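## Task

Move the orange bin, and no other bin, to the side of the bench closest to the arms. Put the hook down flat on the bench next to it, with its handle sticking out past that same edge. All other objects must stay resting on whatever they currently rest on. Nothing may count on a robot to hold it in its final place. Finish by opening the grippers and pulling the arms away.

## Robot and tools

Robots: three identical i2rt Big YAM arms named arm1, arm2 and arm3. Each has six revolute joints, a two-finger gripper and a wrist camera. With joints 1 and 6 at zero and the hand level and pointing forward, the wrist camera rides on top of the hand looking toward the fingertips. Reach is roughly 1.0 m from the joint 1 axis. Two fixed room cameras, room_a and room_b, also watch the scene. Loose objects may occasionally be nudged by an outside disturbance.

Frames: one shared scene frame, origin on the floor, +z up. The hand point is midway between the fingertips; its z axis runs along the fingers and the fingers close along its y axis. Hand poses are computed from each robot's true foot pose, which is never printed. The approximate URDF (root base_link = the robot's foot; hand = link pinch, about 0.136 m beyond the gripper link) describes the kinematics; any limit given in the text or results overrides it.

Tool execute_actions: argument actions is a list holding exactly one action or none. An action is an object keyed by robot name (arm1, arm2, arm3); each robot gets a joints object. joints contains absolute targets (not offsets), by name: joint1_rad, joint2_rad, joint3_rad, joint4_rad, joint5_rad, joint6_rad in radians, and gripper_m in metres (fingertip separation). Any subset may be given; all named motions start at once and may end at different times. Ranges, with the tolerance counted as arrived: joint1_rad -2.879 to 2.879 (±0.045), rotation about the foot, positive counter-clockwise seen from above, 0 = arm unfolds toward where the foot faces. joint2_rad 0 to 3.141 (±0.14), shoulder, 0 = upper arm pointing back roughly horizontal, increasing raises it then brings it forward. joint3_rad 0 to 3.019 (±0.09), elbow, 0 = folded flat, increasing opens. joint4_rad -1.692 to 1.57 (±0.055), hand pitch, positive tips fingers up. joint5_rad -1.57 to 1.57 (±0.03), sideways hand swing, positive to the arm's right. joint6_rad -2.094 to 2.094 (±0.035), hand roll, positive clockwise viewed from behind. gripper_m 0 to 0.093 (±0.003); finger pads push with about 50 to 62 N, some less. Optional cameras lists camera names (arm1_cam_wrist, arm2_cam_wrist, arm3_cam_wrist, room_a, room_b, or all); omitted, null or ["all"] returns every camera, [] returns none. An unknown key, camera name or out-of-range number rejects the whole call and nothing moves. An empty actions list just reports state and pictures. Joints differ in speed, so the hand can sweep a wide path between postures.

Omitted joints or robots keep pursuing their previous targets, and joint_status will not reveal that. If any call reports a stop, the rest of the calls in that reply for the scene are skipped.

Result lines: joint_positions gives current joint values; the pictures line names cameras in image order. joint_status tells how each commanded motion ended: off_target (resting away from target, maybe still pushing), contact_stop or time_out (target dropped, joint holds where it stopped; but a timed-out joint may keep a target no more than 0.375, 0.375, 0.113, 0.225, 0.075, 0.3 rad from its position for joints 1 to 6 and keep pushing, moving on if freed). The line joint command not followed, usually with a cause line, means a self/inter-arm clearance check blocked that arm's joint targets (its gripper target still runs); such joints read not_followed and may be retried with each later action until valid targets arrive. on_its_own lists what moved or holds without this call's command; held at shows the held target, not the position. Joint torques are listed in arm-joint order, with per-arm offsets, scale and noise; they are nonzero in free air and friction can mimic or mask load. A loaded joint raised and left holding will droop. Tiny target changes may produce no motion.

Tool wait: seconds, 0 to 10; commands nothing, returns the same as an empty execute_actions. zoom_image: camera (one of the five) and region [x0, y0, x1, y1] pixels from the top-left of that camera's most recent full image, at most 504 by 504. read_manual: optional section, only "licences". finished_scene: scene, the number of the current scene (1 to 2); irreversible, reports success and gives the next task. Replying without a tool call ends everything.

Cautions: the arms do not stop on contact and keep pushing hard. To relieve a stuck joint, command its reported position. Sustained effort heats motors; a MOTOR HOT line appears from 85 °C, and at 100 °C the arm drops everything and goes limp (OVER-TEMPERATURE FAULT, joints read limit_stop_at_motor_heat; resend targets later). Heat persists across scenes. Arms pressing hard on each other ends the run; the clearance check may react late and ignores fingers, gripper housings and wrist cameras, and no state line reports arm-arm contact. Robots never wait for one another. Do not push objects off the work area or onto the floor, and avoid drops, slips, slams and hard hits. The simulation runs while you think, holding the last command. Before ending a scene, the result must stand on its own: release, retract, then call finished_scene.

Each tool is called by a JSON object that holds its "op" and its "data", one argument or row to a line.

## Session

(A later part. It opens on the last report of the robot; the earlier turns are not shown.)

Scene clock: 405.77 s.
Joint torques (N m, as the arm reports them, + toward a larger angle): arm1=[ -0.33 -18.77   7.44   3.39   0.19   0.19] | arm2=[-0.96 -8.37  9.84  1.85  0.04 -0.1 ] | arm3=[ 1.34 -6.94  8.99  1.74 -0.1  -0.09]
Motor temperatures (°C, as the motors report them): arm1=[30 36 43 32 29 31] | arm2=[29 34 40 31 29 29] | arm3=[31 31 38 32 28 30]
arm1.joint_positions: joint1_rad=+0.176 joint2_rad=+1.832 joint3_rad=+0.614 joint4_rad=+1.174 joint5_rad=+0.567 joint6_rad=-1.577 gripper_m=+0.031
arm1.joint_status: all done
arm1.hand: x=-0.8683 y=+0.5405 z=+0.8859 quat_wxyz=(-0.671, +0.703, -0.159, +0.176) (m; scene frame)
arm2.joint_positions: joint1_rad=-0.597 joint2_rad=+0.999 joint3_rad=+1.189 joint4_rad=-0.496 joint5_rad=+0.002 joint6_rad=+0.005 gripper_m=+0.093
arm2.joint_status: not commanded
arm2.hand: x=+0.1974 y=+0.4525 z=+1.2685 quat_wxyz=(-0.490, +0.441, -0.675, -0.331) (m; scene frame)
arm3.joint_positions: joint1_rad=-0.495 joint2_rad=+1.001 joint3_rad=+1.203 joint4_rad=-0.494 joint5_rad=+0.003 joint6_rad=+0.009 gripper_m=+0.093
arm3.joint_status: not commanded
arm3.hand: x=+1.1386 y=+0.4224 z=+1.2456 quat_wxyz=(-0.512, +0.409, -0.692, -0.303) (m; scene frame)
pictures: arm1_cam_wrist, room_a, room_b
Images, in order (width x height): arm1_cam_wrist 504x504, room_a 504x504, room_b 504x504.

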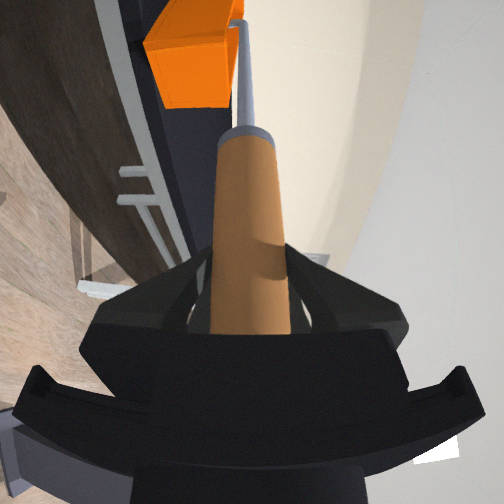

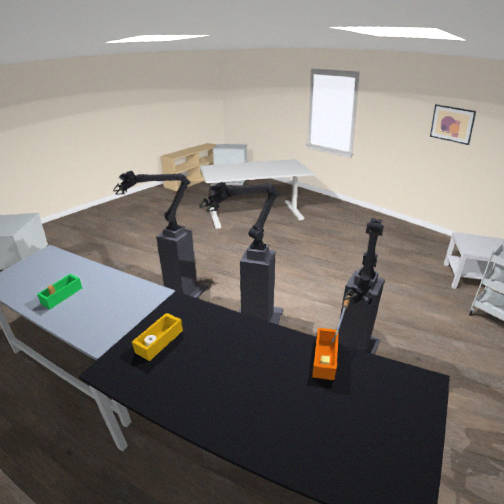

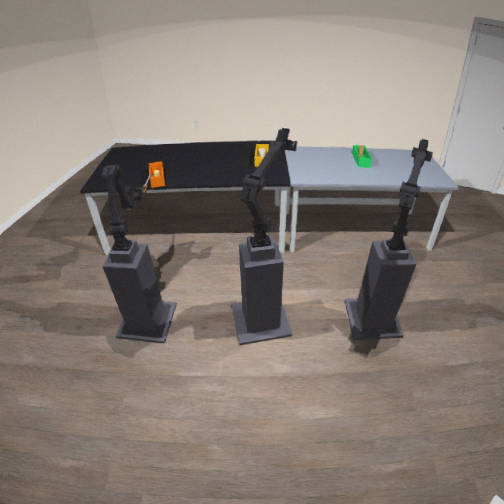

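{"op": "zoom_image", "data": {
  "camera": "arm1_cam_wrist",
  "region": [90, 0, 260, 170]
}}

Region (90, 0, 260, 170) of arm1_cam_wrist's 504x504 image, scaled by 2.965, with more detail than that image has.

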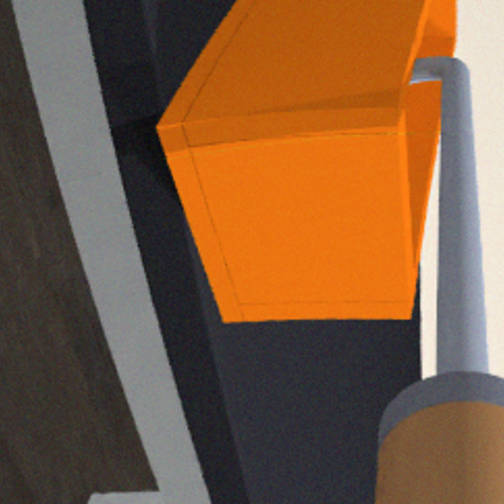

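{"op": "execute_actions", "data": {
  "actions": [
    {"arm1":{"joints":{"joint2_rad":1.72,"joint3_rad":0.78}}}
  ],
  "cameras": ["arm1_cam_wrist"]
}}

Scene clock: 427.23 s.
Joint torques (N m, as the arm reports them, + toward a larger angle): arm1=[  0.12 -19.24  10.95   3.15   0.1    0.19] | arm2=[-0.89 -8.49  9.8   1.81  0.04 -0.1 ] | arm3=[ 1.25 -6.82  9.02  1.8  -0.09 -0.09]
Motor temperatures (°C, as the motors report them): arm1=[30 34 41 32 29 31] | arm2=[29 34 40 31 29 29] | arm3=[31 30 38 32 28 30]
arm1.joint_positions: joint1_rad=+0.176 joint2_rad=+1.745 joint3_rad=+0.738 joint4_rad=+1.180 joint5_rad=+0.570 joint6_rad=-1.581 gripper_m=+0.031
arm1.joint_status: all done
arm1.hand: x=-0.8715 y=+0.5786 z=+0.9820 quat_wxyz=(-0.741, +0.628, -0.184, +0.152) (m; scene frame)
arm2.joint_positions: joint1_rad=-0.597 joint2_rad=+0.999 joint3_rad=+1.189 joint4_rad=-0.496 joint5_rad=+0.002 joint6_rad=+0.005 gripper_m=+0.093
arm2.joint_status: not commanded
arm2.hand: x=+0.1974 y=+0.4525 z=+1.2685 quat_wxyz=(-0.490, +0.441, -0.675, -0.331) (m; scene frame)
arm3.joint_positions: joint1_rad=-0.495 joint2_rad=+1.001 joint3_rad=+1.203 joint4_rad=-0.494 joint5_rad=+0.003 joint6_rad=+0.009 gripper_m=+0.093
arm3.joint_status: not commanded
arm3.hand: x=+1.1386 y=+0.4224 z=+1.2456 quat_wxyz=(-0.512, +0.409, -0.692, -0.303) (m; scene frame)
pictures: arm1_cam_wrist
Images, in order (width x height): arm1_cam_wrist 504x504.

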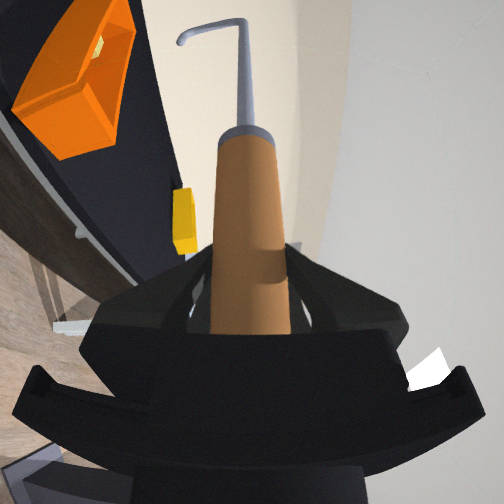

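{"op": "execute_actions", "data": {
  "actions": [
    {"arm1":{"joints":{"joint1_rad":-0.24}}}
  ],
  "cameras": []
}}

{"op": "execute_actions", "data": {
  "actions": [
    {"arm1":{"joints":{"joint2_rad":2.17,"joint3_rad":1.53,"joint4_rad":0.95,"joint5_rad":0.2}}}
  ],
  "cameras": ["arm1_cam_wrist","room_a"]
}}

Scene clock: 434.23 s.
Joint torques (N m, as the arm reports them, + toward a larger angle): arm1=[ -0.72 -19.46  11.07   3.26  -0.03   0.14] | arm2=[-0.97 -8.58  9.83  1.79  0.03 -0.1 ] | arm3=[ 1.18 -7.13  9.03  1.79 -0.09 -0.1 ]
Motor temperatures (°C, as the motors report them): arm1=[30 34 41 32 29 31] | arm2=[29 34 40 31 29 29] | arm3=[31 30 38 32 28 30]
arm1.joint_positions: joint1_rad=-0.240 joint2_rad=+1.745 joint3_rad=+0.738 joint4_rad=+1.180 joint5_rad=+0.570 joint6_rad=-1.576 gripper_m=+0.031
arm1.joint_status: all done
arm1.hand: x=-0.6407 y=+0.5121 z=+0.9826 quat_wxyz=(-0.695, +0.575, -0.311, +0.301) (m; scene frame)
arm2.joint_positions: joint1_rad=-0.597 joint2_rad=+0.999 joint3_rad=+1.189 joint4_rad=-0.496 joint5_rad=+0.002 joint6_rad=+0.005 gripper_m=+0.093
arm2.joint_status: not commanded
arm2.hand: x=+0.1974 y=+0.4525 z=+1.2685 quat_wxyz=(-0.490, +0.441, -0.675, -0.331) (m; scene frame)
arm3.joint_positions: joint1_rad=-0.495 joint2_rad=+1.001 joint3_rad=+1.203 joint4_rad=-0.494 joint5_rad=+0.003 joint6_rad=+0.009 gripper_m=+0.093
arm3.joint_status: not commanded
arm3.hand: x=+1.1386 y=+0.4224 z=+1.2456 quat_wxyz=(-0.512, +0.409, -0.692, -0.303) (m; scene frame)
pictures: none
No camera images: the call's "cameras" was empty. Leave "cameras" out to get every camera's image.

Scene clock: 435.83 s.
Joint torques (N m, as the arm reports them, + toward a larger angle): arm1=[ -1.07 -30.43  15.06   3.32   0.05   0.02] | arm2=[-0.99 -8.46  9.84  1.85  0.04 -0.1 ] | arm3=[ 1.25 -6.77  9.02  1.77 -0.11 -0.1 ]
Motor temperatures (°C, as the motors report them): arm1=[30 34 41 32 29 31] | arm2=[29 34 40 31 29 29] | arm3=[31 30 38 32 28 30]
arm1.joint_positions: joint1_rad=-0.240 joint2_rad=+2.208 joint3_rad=+1.468 joint4_rad=+0.909 joint5_rad=+0.201 joint6_rad=-1.568 gripper_m=+0.031
arm1.joint_status: all done
arm1.hand: x=-0.6160 y=+0.7667 z=+0.9530 quat_wxyz=(-0.740, +0.621, -0.180, +0.187) (m; scene frame)
arm2.joint_positions: joint1_rad=-0.597 joint2_rad=+0.999 joint3_rad=+1.189 joint4_rad=-0.496 joint5_rad=+0.002 joint6_rad=+0.005 gripper_m=+0.093
arm2.joint_status: not commanded
arm2.hand: x=+0.1974 y=+0.4525 z=+1.2685 quat_wxyz=(-0.490, +0.441, -0.675, -0.331) (m; scene frame)
arm3.joint_positions: joint1_rad=-0.495 joint2_rad=+1.001 joint3_rad=+1.203 joint4_rad=-0.494 joint5_rad=+0.003 joint6_rad=+0.009 gripper_m=+0.093
arm3.joint_status: not commanded
arm3.hand: x=+1.1386 y=+0.4224 z=+1.2456 quat_wxyz=(-0.512, +0.409, -0.692, -0.303) (m; scene frame)
pictures: arm1_cam_wrist, room_a
Images, in order (width x height): arm1_cam_wrist 504x504, room_a 504x504.

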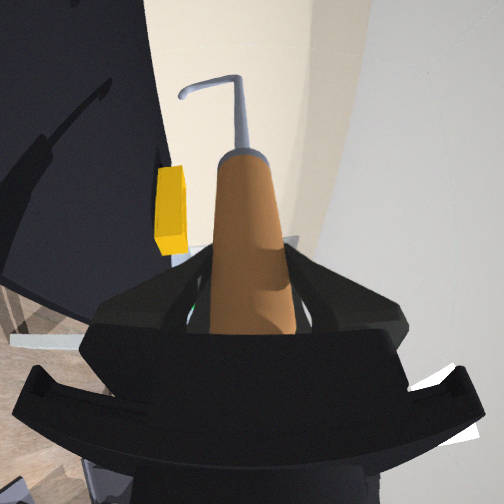

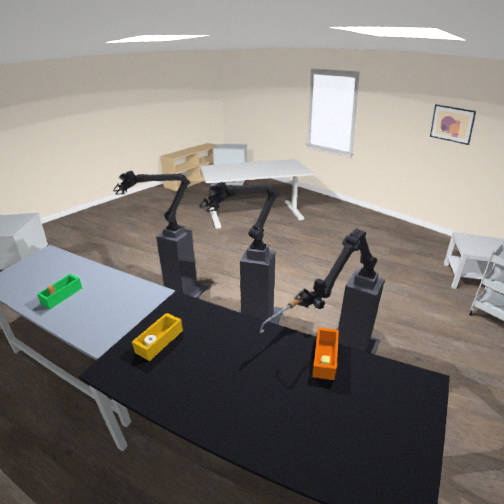

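{"op": "execute_actions", "data": {
  "actions": [
    {"arm1":{"joints":{"joint1_rad":-0.3,"joint2_rad":2.21,"joint4_rad":0.8,"joint5_rad":-0.1,"joint6_rad":-1.2}}}
  ],
  "cameras": ["arm1_cam_wrist"]
}}

{"op": "execute_actions", "data": {
  "actions": [
    {"arm1":{"joints":{"joint1_rad":-0.32,"joint2_rad":2.225,"joint3_rad":1.55,"joint4_rad":0.6,"joint5_rad":-0.21,"joint6_rad":-0.8}}}
  ],
  "cameras": ["arm1_cam_wrist","room_a"]
}}

Scene clock: 447.20 s.
Joint torques (N m, as the arm reports them, + toward a larger angle): arm1=[ -0.33 -29.98  14.75   3.09   0.06   0.14] | arm2=[-0.9  -8.4   9.8   1.83  0.03 -0.11] | arm3=[ 1.01 -7.08  8.93  1.77 -0.1  -0.1 ]
Motor temperatures (°C, as the motors report them): arm1=[30 35 44 32 29 31] | arm2=[29 34 40 31 29 29] | arm3=[31 30 38 32 28 30]
arm1.joint_positions: joint1_rad=-0.304 joint2_rad=+2.243 joint3_rad=+1.468 joint4_rad=+0.766 joint5_rad=-0.100 joint6_rad=-1.226 gripper_m=+0.031
arm1.joint_status: all done
arm1.hand: x=-0.6126 y=+0.7710 z=+0.8907 quat_wxyz=(-0.703, +0.675, -0.222, -0.018) (m; scene frame)
arm2.joint_positions: joint1_rad=-0.597 joint2_rad=+0.999 joint3_rad=+1.189 joint4_rad=-0.496 joint5_rad=+0.002 joint6_rad=+0.005 gripper_m=+0.093
arm2.joint_status: not commanded
arm2.hand: x=+0.1974 y=+0.4525 z=+1.2685 quat_wxyz=(-0.490, +0.441, -0.675, -0.331) (m; scene frame)
arm3.joint_positions: joint1_rad=-0.495 joint2_rad=+1.001 joint3_rad=+1.203 joint4_rad=-0.494 joint5_rad=+0.003 joint6_rad=+0.009 gripper_m=+0.093
arm3.joint_status: not commanded
arm3.hand: x=+1.1386 y=+0.4224 z=+1.2456 quat_wxyz=(-0.512, +0.409, -0.692, -0.303) (m; scene frame)
pictures: arm1_cam_wrist
Images, in order (width x height): arm1_cam_wrist 504x504.

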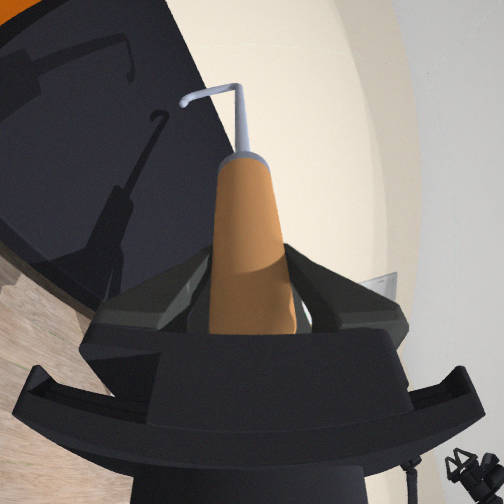

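Scene clock: 448.60 s.
Joint torques (N m, as the arm reports them, + toward a larger angle): arm1=[ -1.37 -29.42  16.09   2.99  -0.08   0.1 ] | arm2=[-0.88 -8.29  9.8   1.81  0.03 -0.09] | arm3=[ 0.88 -7.04  9.03  1.76 -0.08 -0.09]
Motor temperatures (°C, as the motors report them): arm1=[30 35 44 32 29 31] | arm2=[29 34 40 31 29 29] | arm3=[31 30 38 32 28 30]
arm1.joint_positions: joint1_rad=-0.313 joint2_rad=+2.245 joint3_rad=+1.473 joint4_rad=+0.573 joint5_rad=-0.207 joint6_rad=-0.822 gripper_m=+0.031
arm1.joint_status: all done
arm1.hand: x=-0.6251 y=+0.7693 z=+0.8445 quat_wxyz=(-0.606, +0.683, -0.363, -0.187) (m; scene frame)
arm2.joint_positions: joint1_rad=-0.597 joint2_rad=+0.999 joint3_rad=+1.189 joint4_rad=-0.496 joint5_rad=+0.002 joint6_rad=+0.005 gripper_m=+0.093
arm2.joint_status: not commanded
arm2.hand: x=+0.1974 y=+0.4525 z=+1.2685 quat_wxyz=(-0.490, +0.441, -0.675, -0.331) (m; scene frame)
arm3.joint_positions: joint1_rad=-0.495 joint2_rad=+1.001 joint3_rad=+1.203 joint4_rad=-0.494 joint5_rad=+0.003 joint6_rad=+0.009 gripper_m=+0.093
arm3.joint_status: not commanded
arm3.hand: x=+1.1386 y=+0.4224 z=+1.2456 quat_wxyz=(-0.512, +0.409, -0.692, -0.303) (m; scene frame)
pictures: arm1_cam_wrist, room_a
Images, in order (width x height): arm1_cam_wrist 504x504, room_a 504x504.

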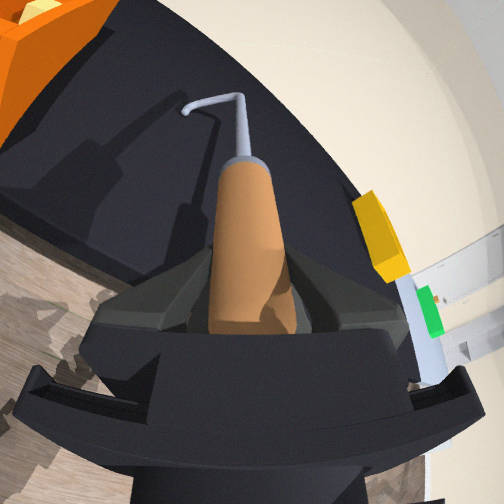

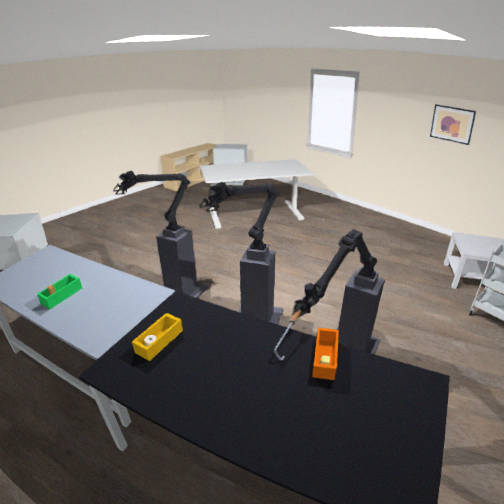

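Tip is on the bench. Roll most of the way, then go to C.

{"op": "execute_actions", "data": {
  "actions": [
    {"arm1":{"joints":{"joint1_rad":-0.345,"joint2_rad":2.29,"joint3_rad":1.59,"joint4_rad":0.57,"joint5_rad":-0.35,"joint6_rad":-0.4}}}
  ],
  "cameras": []
}}

{"op": "execute_actions", "data": {
  "actions": [
    {"arm1":{"joints":{"joint1_rad":-0.365,"joint2_rad":2.36,"joint3_rad":1.62,"joint4_rad":0.53,"joint5_rad":-0.43,"joint6_rad":-0.12}}}
  ],
  "cameras": ["arm1_cam_wrist","room_a"]
}}

Scene clock: 455.57 s.
Joint torques (N m, as the arm reports them, + toward a larger angle): arm1=[ -0.98 -29.54  15.17   2.71  -0.06   0.02] | arm2=[-0.92 -8.26  9.84  1.79  0.04 -0.11] | arm3=[ 1.11 -7.08  8.98  1.72 -0.1  -0.1 ]
Motor temperatures (°C, as the motors report them): arm1=[30 35 45 32 29 31] | arm2=[29 34 41 31 29 29] | arm3=[31 30 38 32 28 30]
arm1.joint_positions: joint1_rad=-0.341 joint2_rad=+2.303 joint3_rad=+1.522 joint4_rad=+0.550 joint5_rad=-0.348 joint6_rad=-0.413 gripper_m=+0.031
arm1.joint_status: all done
arm1.hand: x=-0.6237 y=+0.7739 z=+0.8185 quat_wxyz=(-0.522, +0.620, -0.474, -0.344) (m; scene frame)
arm2.joint_positions: joint1_rad=-0.597 joint2_rad=+0.999 joint3_rad=+1.189 joint4_rad=-0.496 joint5_rad=+0.002 joint6_rad=+0.005 gripper_m=+0.093
arm2.joint_status: not commanded
arm2.hand: x=+0.1974 y=+0.4525 z=+1.2685 quat_wxyz=(-0.490, +0.441, -0.675, -0.331) (m; scene frame)
arm3.joint_positions: joint1_rad=-0.495 joint2_rad=+1.001 joint3_rad=+1.203 joint4_rad=-0.494 joint5_rad=+0.003 joint6_rad=+0.009 gripper_m=+0.093
arm3.joint_status: not commanded
arm3.hand: x=+1.1386 y=+0.4224 z=+1.2456 quat_wxyz=(-0.512, +0.409, -0.692, -0.303) (m; scene frame)
pictures: none
No camera images: the call's "cameras" was empty. Leave "cameras" out to get every camera's image.

Scene clock: 456.87 s.
Joint torques (N m, as the arm reports them, + toward a larger angle): arm1=[ -0.75 -28.47  14.22   2.14   0.09  -0.19] | arm2=[-0.92 -8.43  9.79  1.8   0.03 -0.1 ] | arm3=[ 0.86 -7.06  8.94  1.81 -0.09 -0.09]
Motor temperatures (°C, as the motors report them): arm1=[30 35 45 32 29 31] | arm2=[29 34 41 31 29 29] | arm3=[31 30 38 32 28 30]
arm1.joint_positions: joint1_rad=-0.357 joint2_rad=+2.364 joint3_rad=+1.562 joint4_rad=+0.523 joint5_rad=-0.432 joint6_rad=-0.121 gripper_m=+0.031
arm1.joint_status: all done
arm1.hand: x=-0.6227 y=+0.7747 z=+0.7850 quat_wxyz=(-0.433, +0.561, -0.558, -0.432) (m; scene frame)
arm2.joint_positions: joint1_rad=-0.597 joint2_rad=+0.999 joint3_rad=+1.189 joint4_rad=-0.496 joint5_rad=+0.002 joint6_rad=+0.005 gripper_m=+0.093
arm2.joint_status: not commanded
arm2.hand: x=+0.1974 y=+0.4525 z=+1.2685 quat_wxyz=(-0.490, +0.441, -0.675, -0.331) (m; scene frame)
arm3.joint_positions: joint1_rad=-0.495 joint2_rad=+1.001 joint3_rad=+1.203 joint4_rad=-0.494 joint5_rad=+0.003 joint6_rad=+0.009 gripper_m=+0.093
arm3.joint_status: not commanded
arm3.hand: x=+1.1386 y=+0.4224 z=+1.2456 quat_wxyz=(-0.512, +0.409, -0.692, -0.303) (m; scene frame)
pictures: arm1_cam_wrist, room_a
Images, in order (width x height): arm1_cam_wrist 504x504, room_a 504x504.

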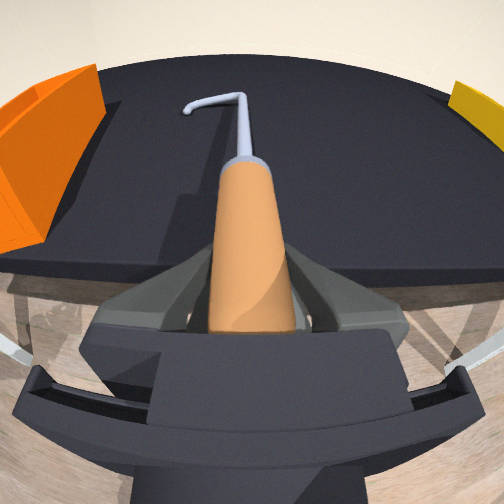

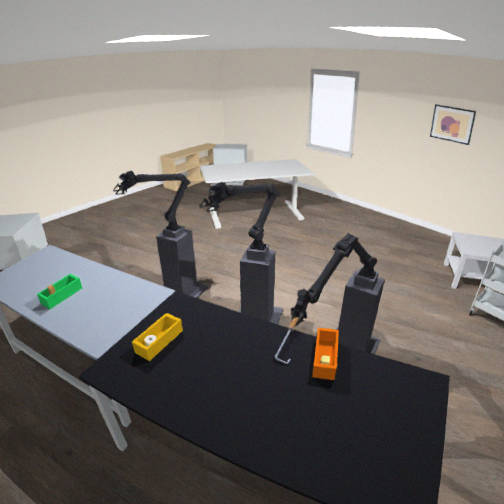

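{"op": "execute_actions", "data": {
  "actions": [
    {"arm1":{"joints":{"joint2_rad":2.385}}}
  ],
  "cameras": []
}}

{"op": "execute_actions", "data": {
  "actions": [
    {"arm1":{"joints":{"gripper_m":0.093}}}
  ],
  "cameras": ["arm1_cam_wrist"]
}}

{"op": "execute_actions", "data": {
  "actions": [
    {"arm1":{"joints":{"joint2_rad":1.7}}}
  ]
}}

Scene clock: 461.77 s.
Joint torques (N m, as the arm reports them, + toward a larger angle): arm1=[ -1.15 -26.98  13.95   2.07   0.12  -0.21] | arm2=[-1.04 -8.35  9.8   1.78  0.03 -0.11] | arm3=[ 0.98 -6.97  8.93  1.75 -0.1  -0.08]
Motor temperatures (°C, as the motors report them): arm1=[30 35 45 32 29 31] | arm2=[29 34 41 31 29 29] | arm3=[31 30 38 32 28 30]
arm1.joint_positions: joint1_rad=-0.357 joint2_rad=+2.378 joint3_rad=+1.563 joint4_rad=+0.523 joint5_rad=-0.432 joint6_rad=-0.113 gripper_m=+0.031
arm1.joint_status: all done
arm1.hand: x=-0.6231 y=+0.7736 z=+0.7746 quat_wxyz=(-0.426, +0.560, -0.563, -0.432) (m; scene frame)
arm2.joint_positions: joint1_rad=-0.597 joint2_rad=+0.999 joint3_rad=+1.189 joint4_rad=-0.496 joint5_rad=+0.002 joint6_rad=+0.005 gripper_m=+0.093
arm2.joint_status: not commanded
arm2.hand: x=+0.1974 y=+0.4525 z=+1.2685 quat_wxyz=(-0.490, +0.441, -0.675, -0.331) (m; scene frame)
arm3.joint_positions: joint1_rad=-0.495 joint2_rad=+1.001 joint3_rad=+1.203 joint4_rad=-0.494 joint5_rad=+0.003 joint6_rad=+0.009 gripper_m=+0.093
arm3.joint_status: not commanded
arm3.hand: x=+1.1386 y=+0.4224 z=+1.2456 quat_wxyz=(-0.512, +0.409, -0.692, -0.303) (m; scene frame)
pictures: none
No camera images: the call's "cameras" was empty. Leave "cameras" out to get every camera's image.

Scene clock: 462.47 s.
Joint torques (N m, as the arm reports them, + toward a larger angle): arm1=[ -0.44 -28.17  12.9    2.     0.06  -0.21] | arm2=[-0.92 -8.52  9.82  1.81  0.04 -0.1 ] | arm3=[ 1.18 -6.88  8.92  1.72 -0.1  -0.09]
Motor temperatures (°C, as the motors report them): arm1=[30 35 45 32 29 31] | arm2=[29 34 41 31 29 29] | arm3=[31 30 38 32 28 30]
arm1.joint_positions: joint1_rad=-0.357 joint2_rad=+2.378 joint3_rad=+1.575 joint4_rad=+0.523 joint5_rad=-0.432 joint6_rad=-0.113 gripper_m=+0.093
arm1.joint_status: all done
arm1.hand: x=-0.6214 y=+0.7773 z=+0.7803 quat_wxyz=(-0.431, +0.559, -0.560, -0.434) (m; scene frame)
arm2.joint_positions: joint1_rad=-0.597 joint2_rad=+0.999 joint3_rad=+1.189 joint4_rad=-0.496 joint5_rad=+0.002 joint6_rad=+0.005 gripper_m=+0.093
arm2.joint_status: not commanded
arm2.hand: x=+0.1974 y=+0.4525 z=+1.2685 quat_wxyz=(-0.490, +0.441, -0.675, -0.331) (m; scene frame)
arm3.joint_positions: joint1_rad=-0.495 joint2_rad=+1.001 joint3_rad=+1.203 joint4_rad=-0.494 joint5_rad=+0.003 joint6_rad=+0.009 gripper_m=+0.093
arm3.joint_status: not commanded
arm3.hand: x=+1.1386 y=+0.4224 z=+1.2456 quat_wxyz=(-0.512, +0.409, -0.692, -0.303) (m; scene frame)
pictures: arm1_cam_wrist
Images, in order (width x height): arm1_cam_wrist 504x504.

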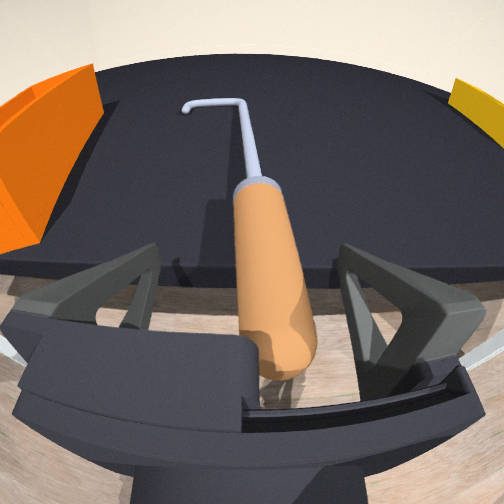

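Scene clock: 464.23 s.
Joint torques (N m, as the arm reports them, + toward a larger angle): arm1=[ -2.04 -22.04  12.6    1.56   0.29  -0.18] | arm2=[-0.76 -8.47  9.81  1.81  0.05 -0.1 ] | arm3=[ 1.09 -7.01  8.97  1.78 -0.09 -0.09]
Motor temperatures (°C, as the motors report them): arm1=[30 35 45 32 29 31] | arm2=[29 34 41 31 29 29] | arm3=[31 30 38 32 28 30]
arm1.joint_positions: joint1_rad=-0.357 joint2_rad=+1.705 joint3_rad=+1.609 joint4_rad=+0.532 joint5_rad=-0.431 joint6_rad=-0.113 gripper_m=+0.093
arm1.joint_status: all done
arm1.hand: x=-0.6653 y=+0.6880 z=+1.3327 quat_wxyz=(-0.664, +0.453, -0.323, -0.500) (m; scene frame)
arm2.joint_positions: joint1_rad=-0.597 joint2_rad=+0.999 joint3_rad=+1.189 joint4_rad=-0.496 joint5_rad=+0.002 joint6_rad=+0.005 gripper_m=+0.093
arm2.joint_status: not commanded
arm2.hand: x=+0.1974 y=+0.4525 z=+1.2685 quat_wxyz=(-0.490, +0.441, -0.675, -0.331) (m; scene frame)
arm3.joint_positions: joint1_rad=-0.495 joint2_rad=+1.001 joint3_rad=+1.203 joint4_rad=-0.494 joint5_rad=+0.003 joint6_rad=+0.009 gripper_m=+0.093
arm3.joint_status: not commanded
arm3.hand: x=+1.1386 y=+0.4224 z=+1.2456 quat_wxyz=(-0.512, +0.409, -0.692, -0.303) (m; scene frame)
pictures: arm1_cam_wrist, arm2_cam_wrist, arm3_cam_wrist, room_a, room_b
Images, in order (width x height): arm1_cam_wrist 504x504, arm2_cam_wrist 504x504, arm3_cam_wrist 504x504, room_a 504x504, room_b 504x504.

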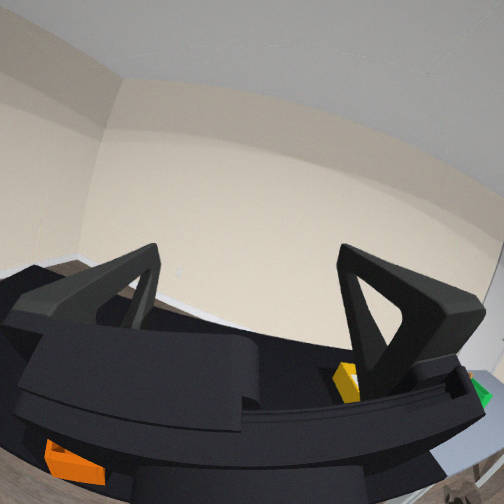

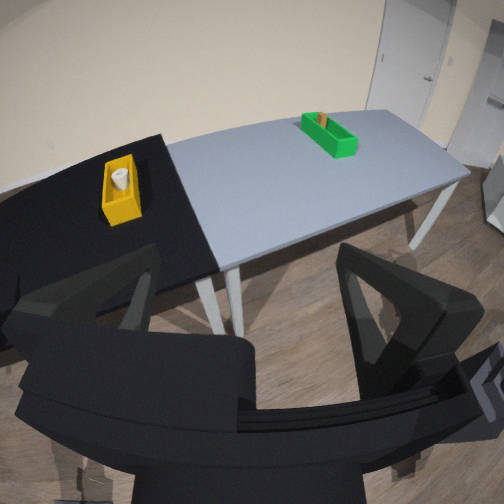

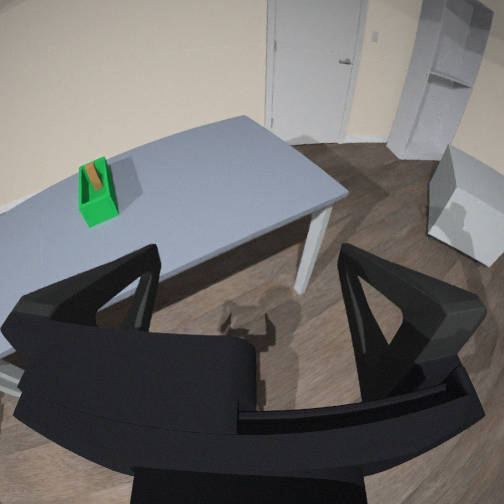

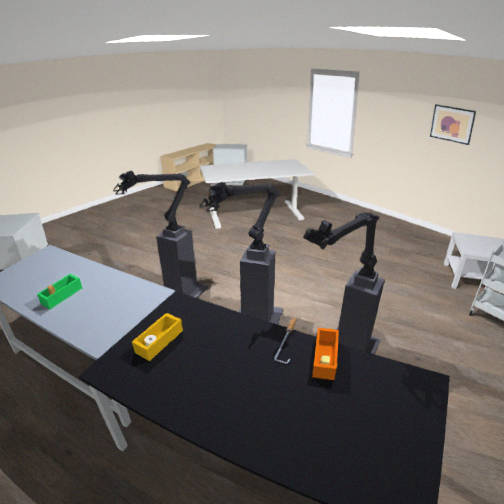

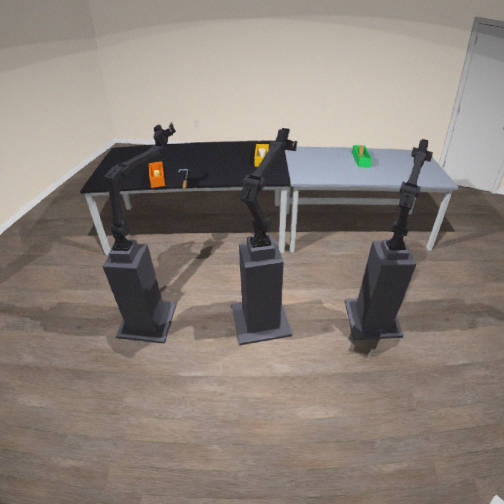

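{"op": "finished_scene", "data": {
  "scene": 1
}}

The scene is finished: the task was done.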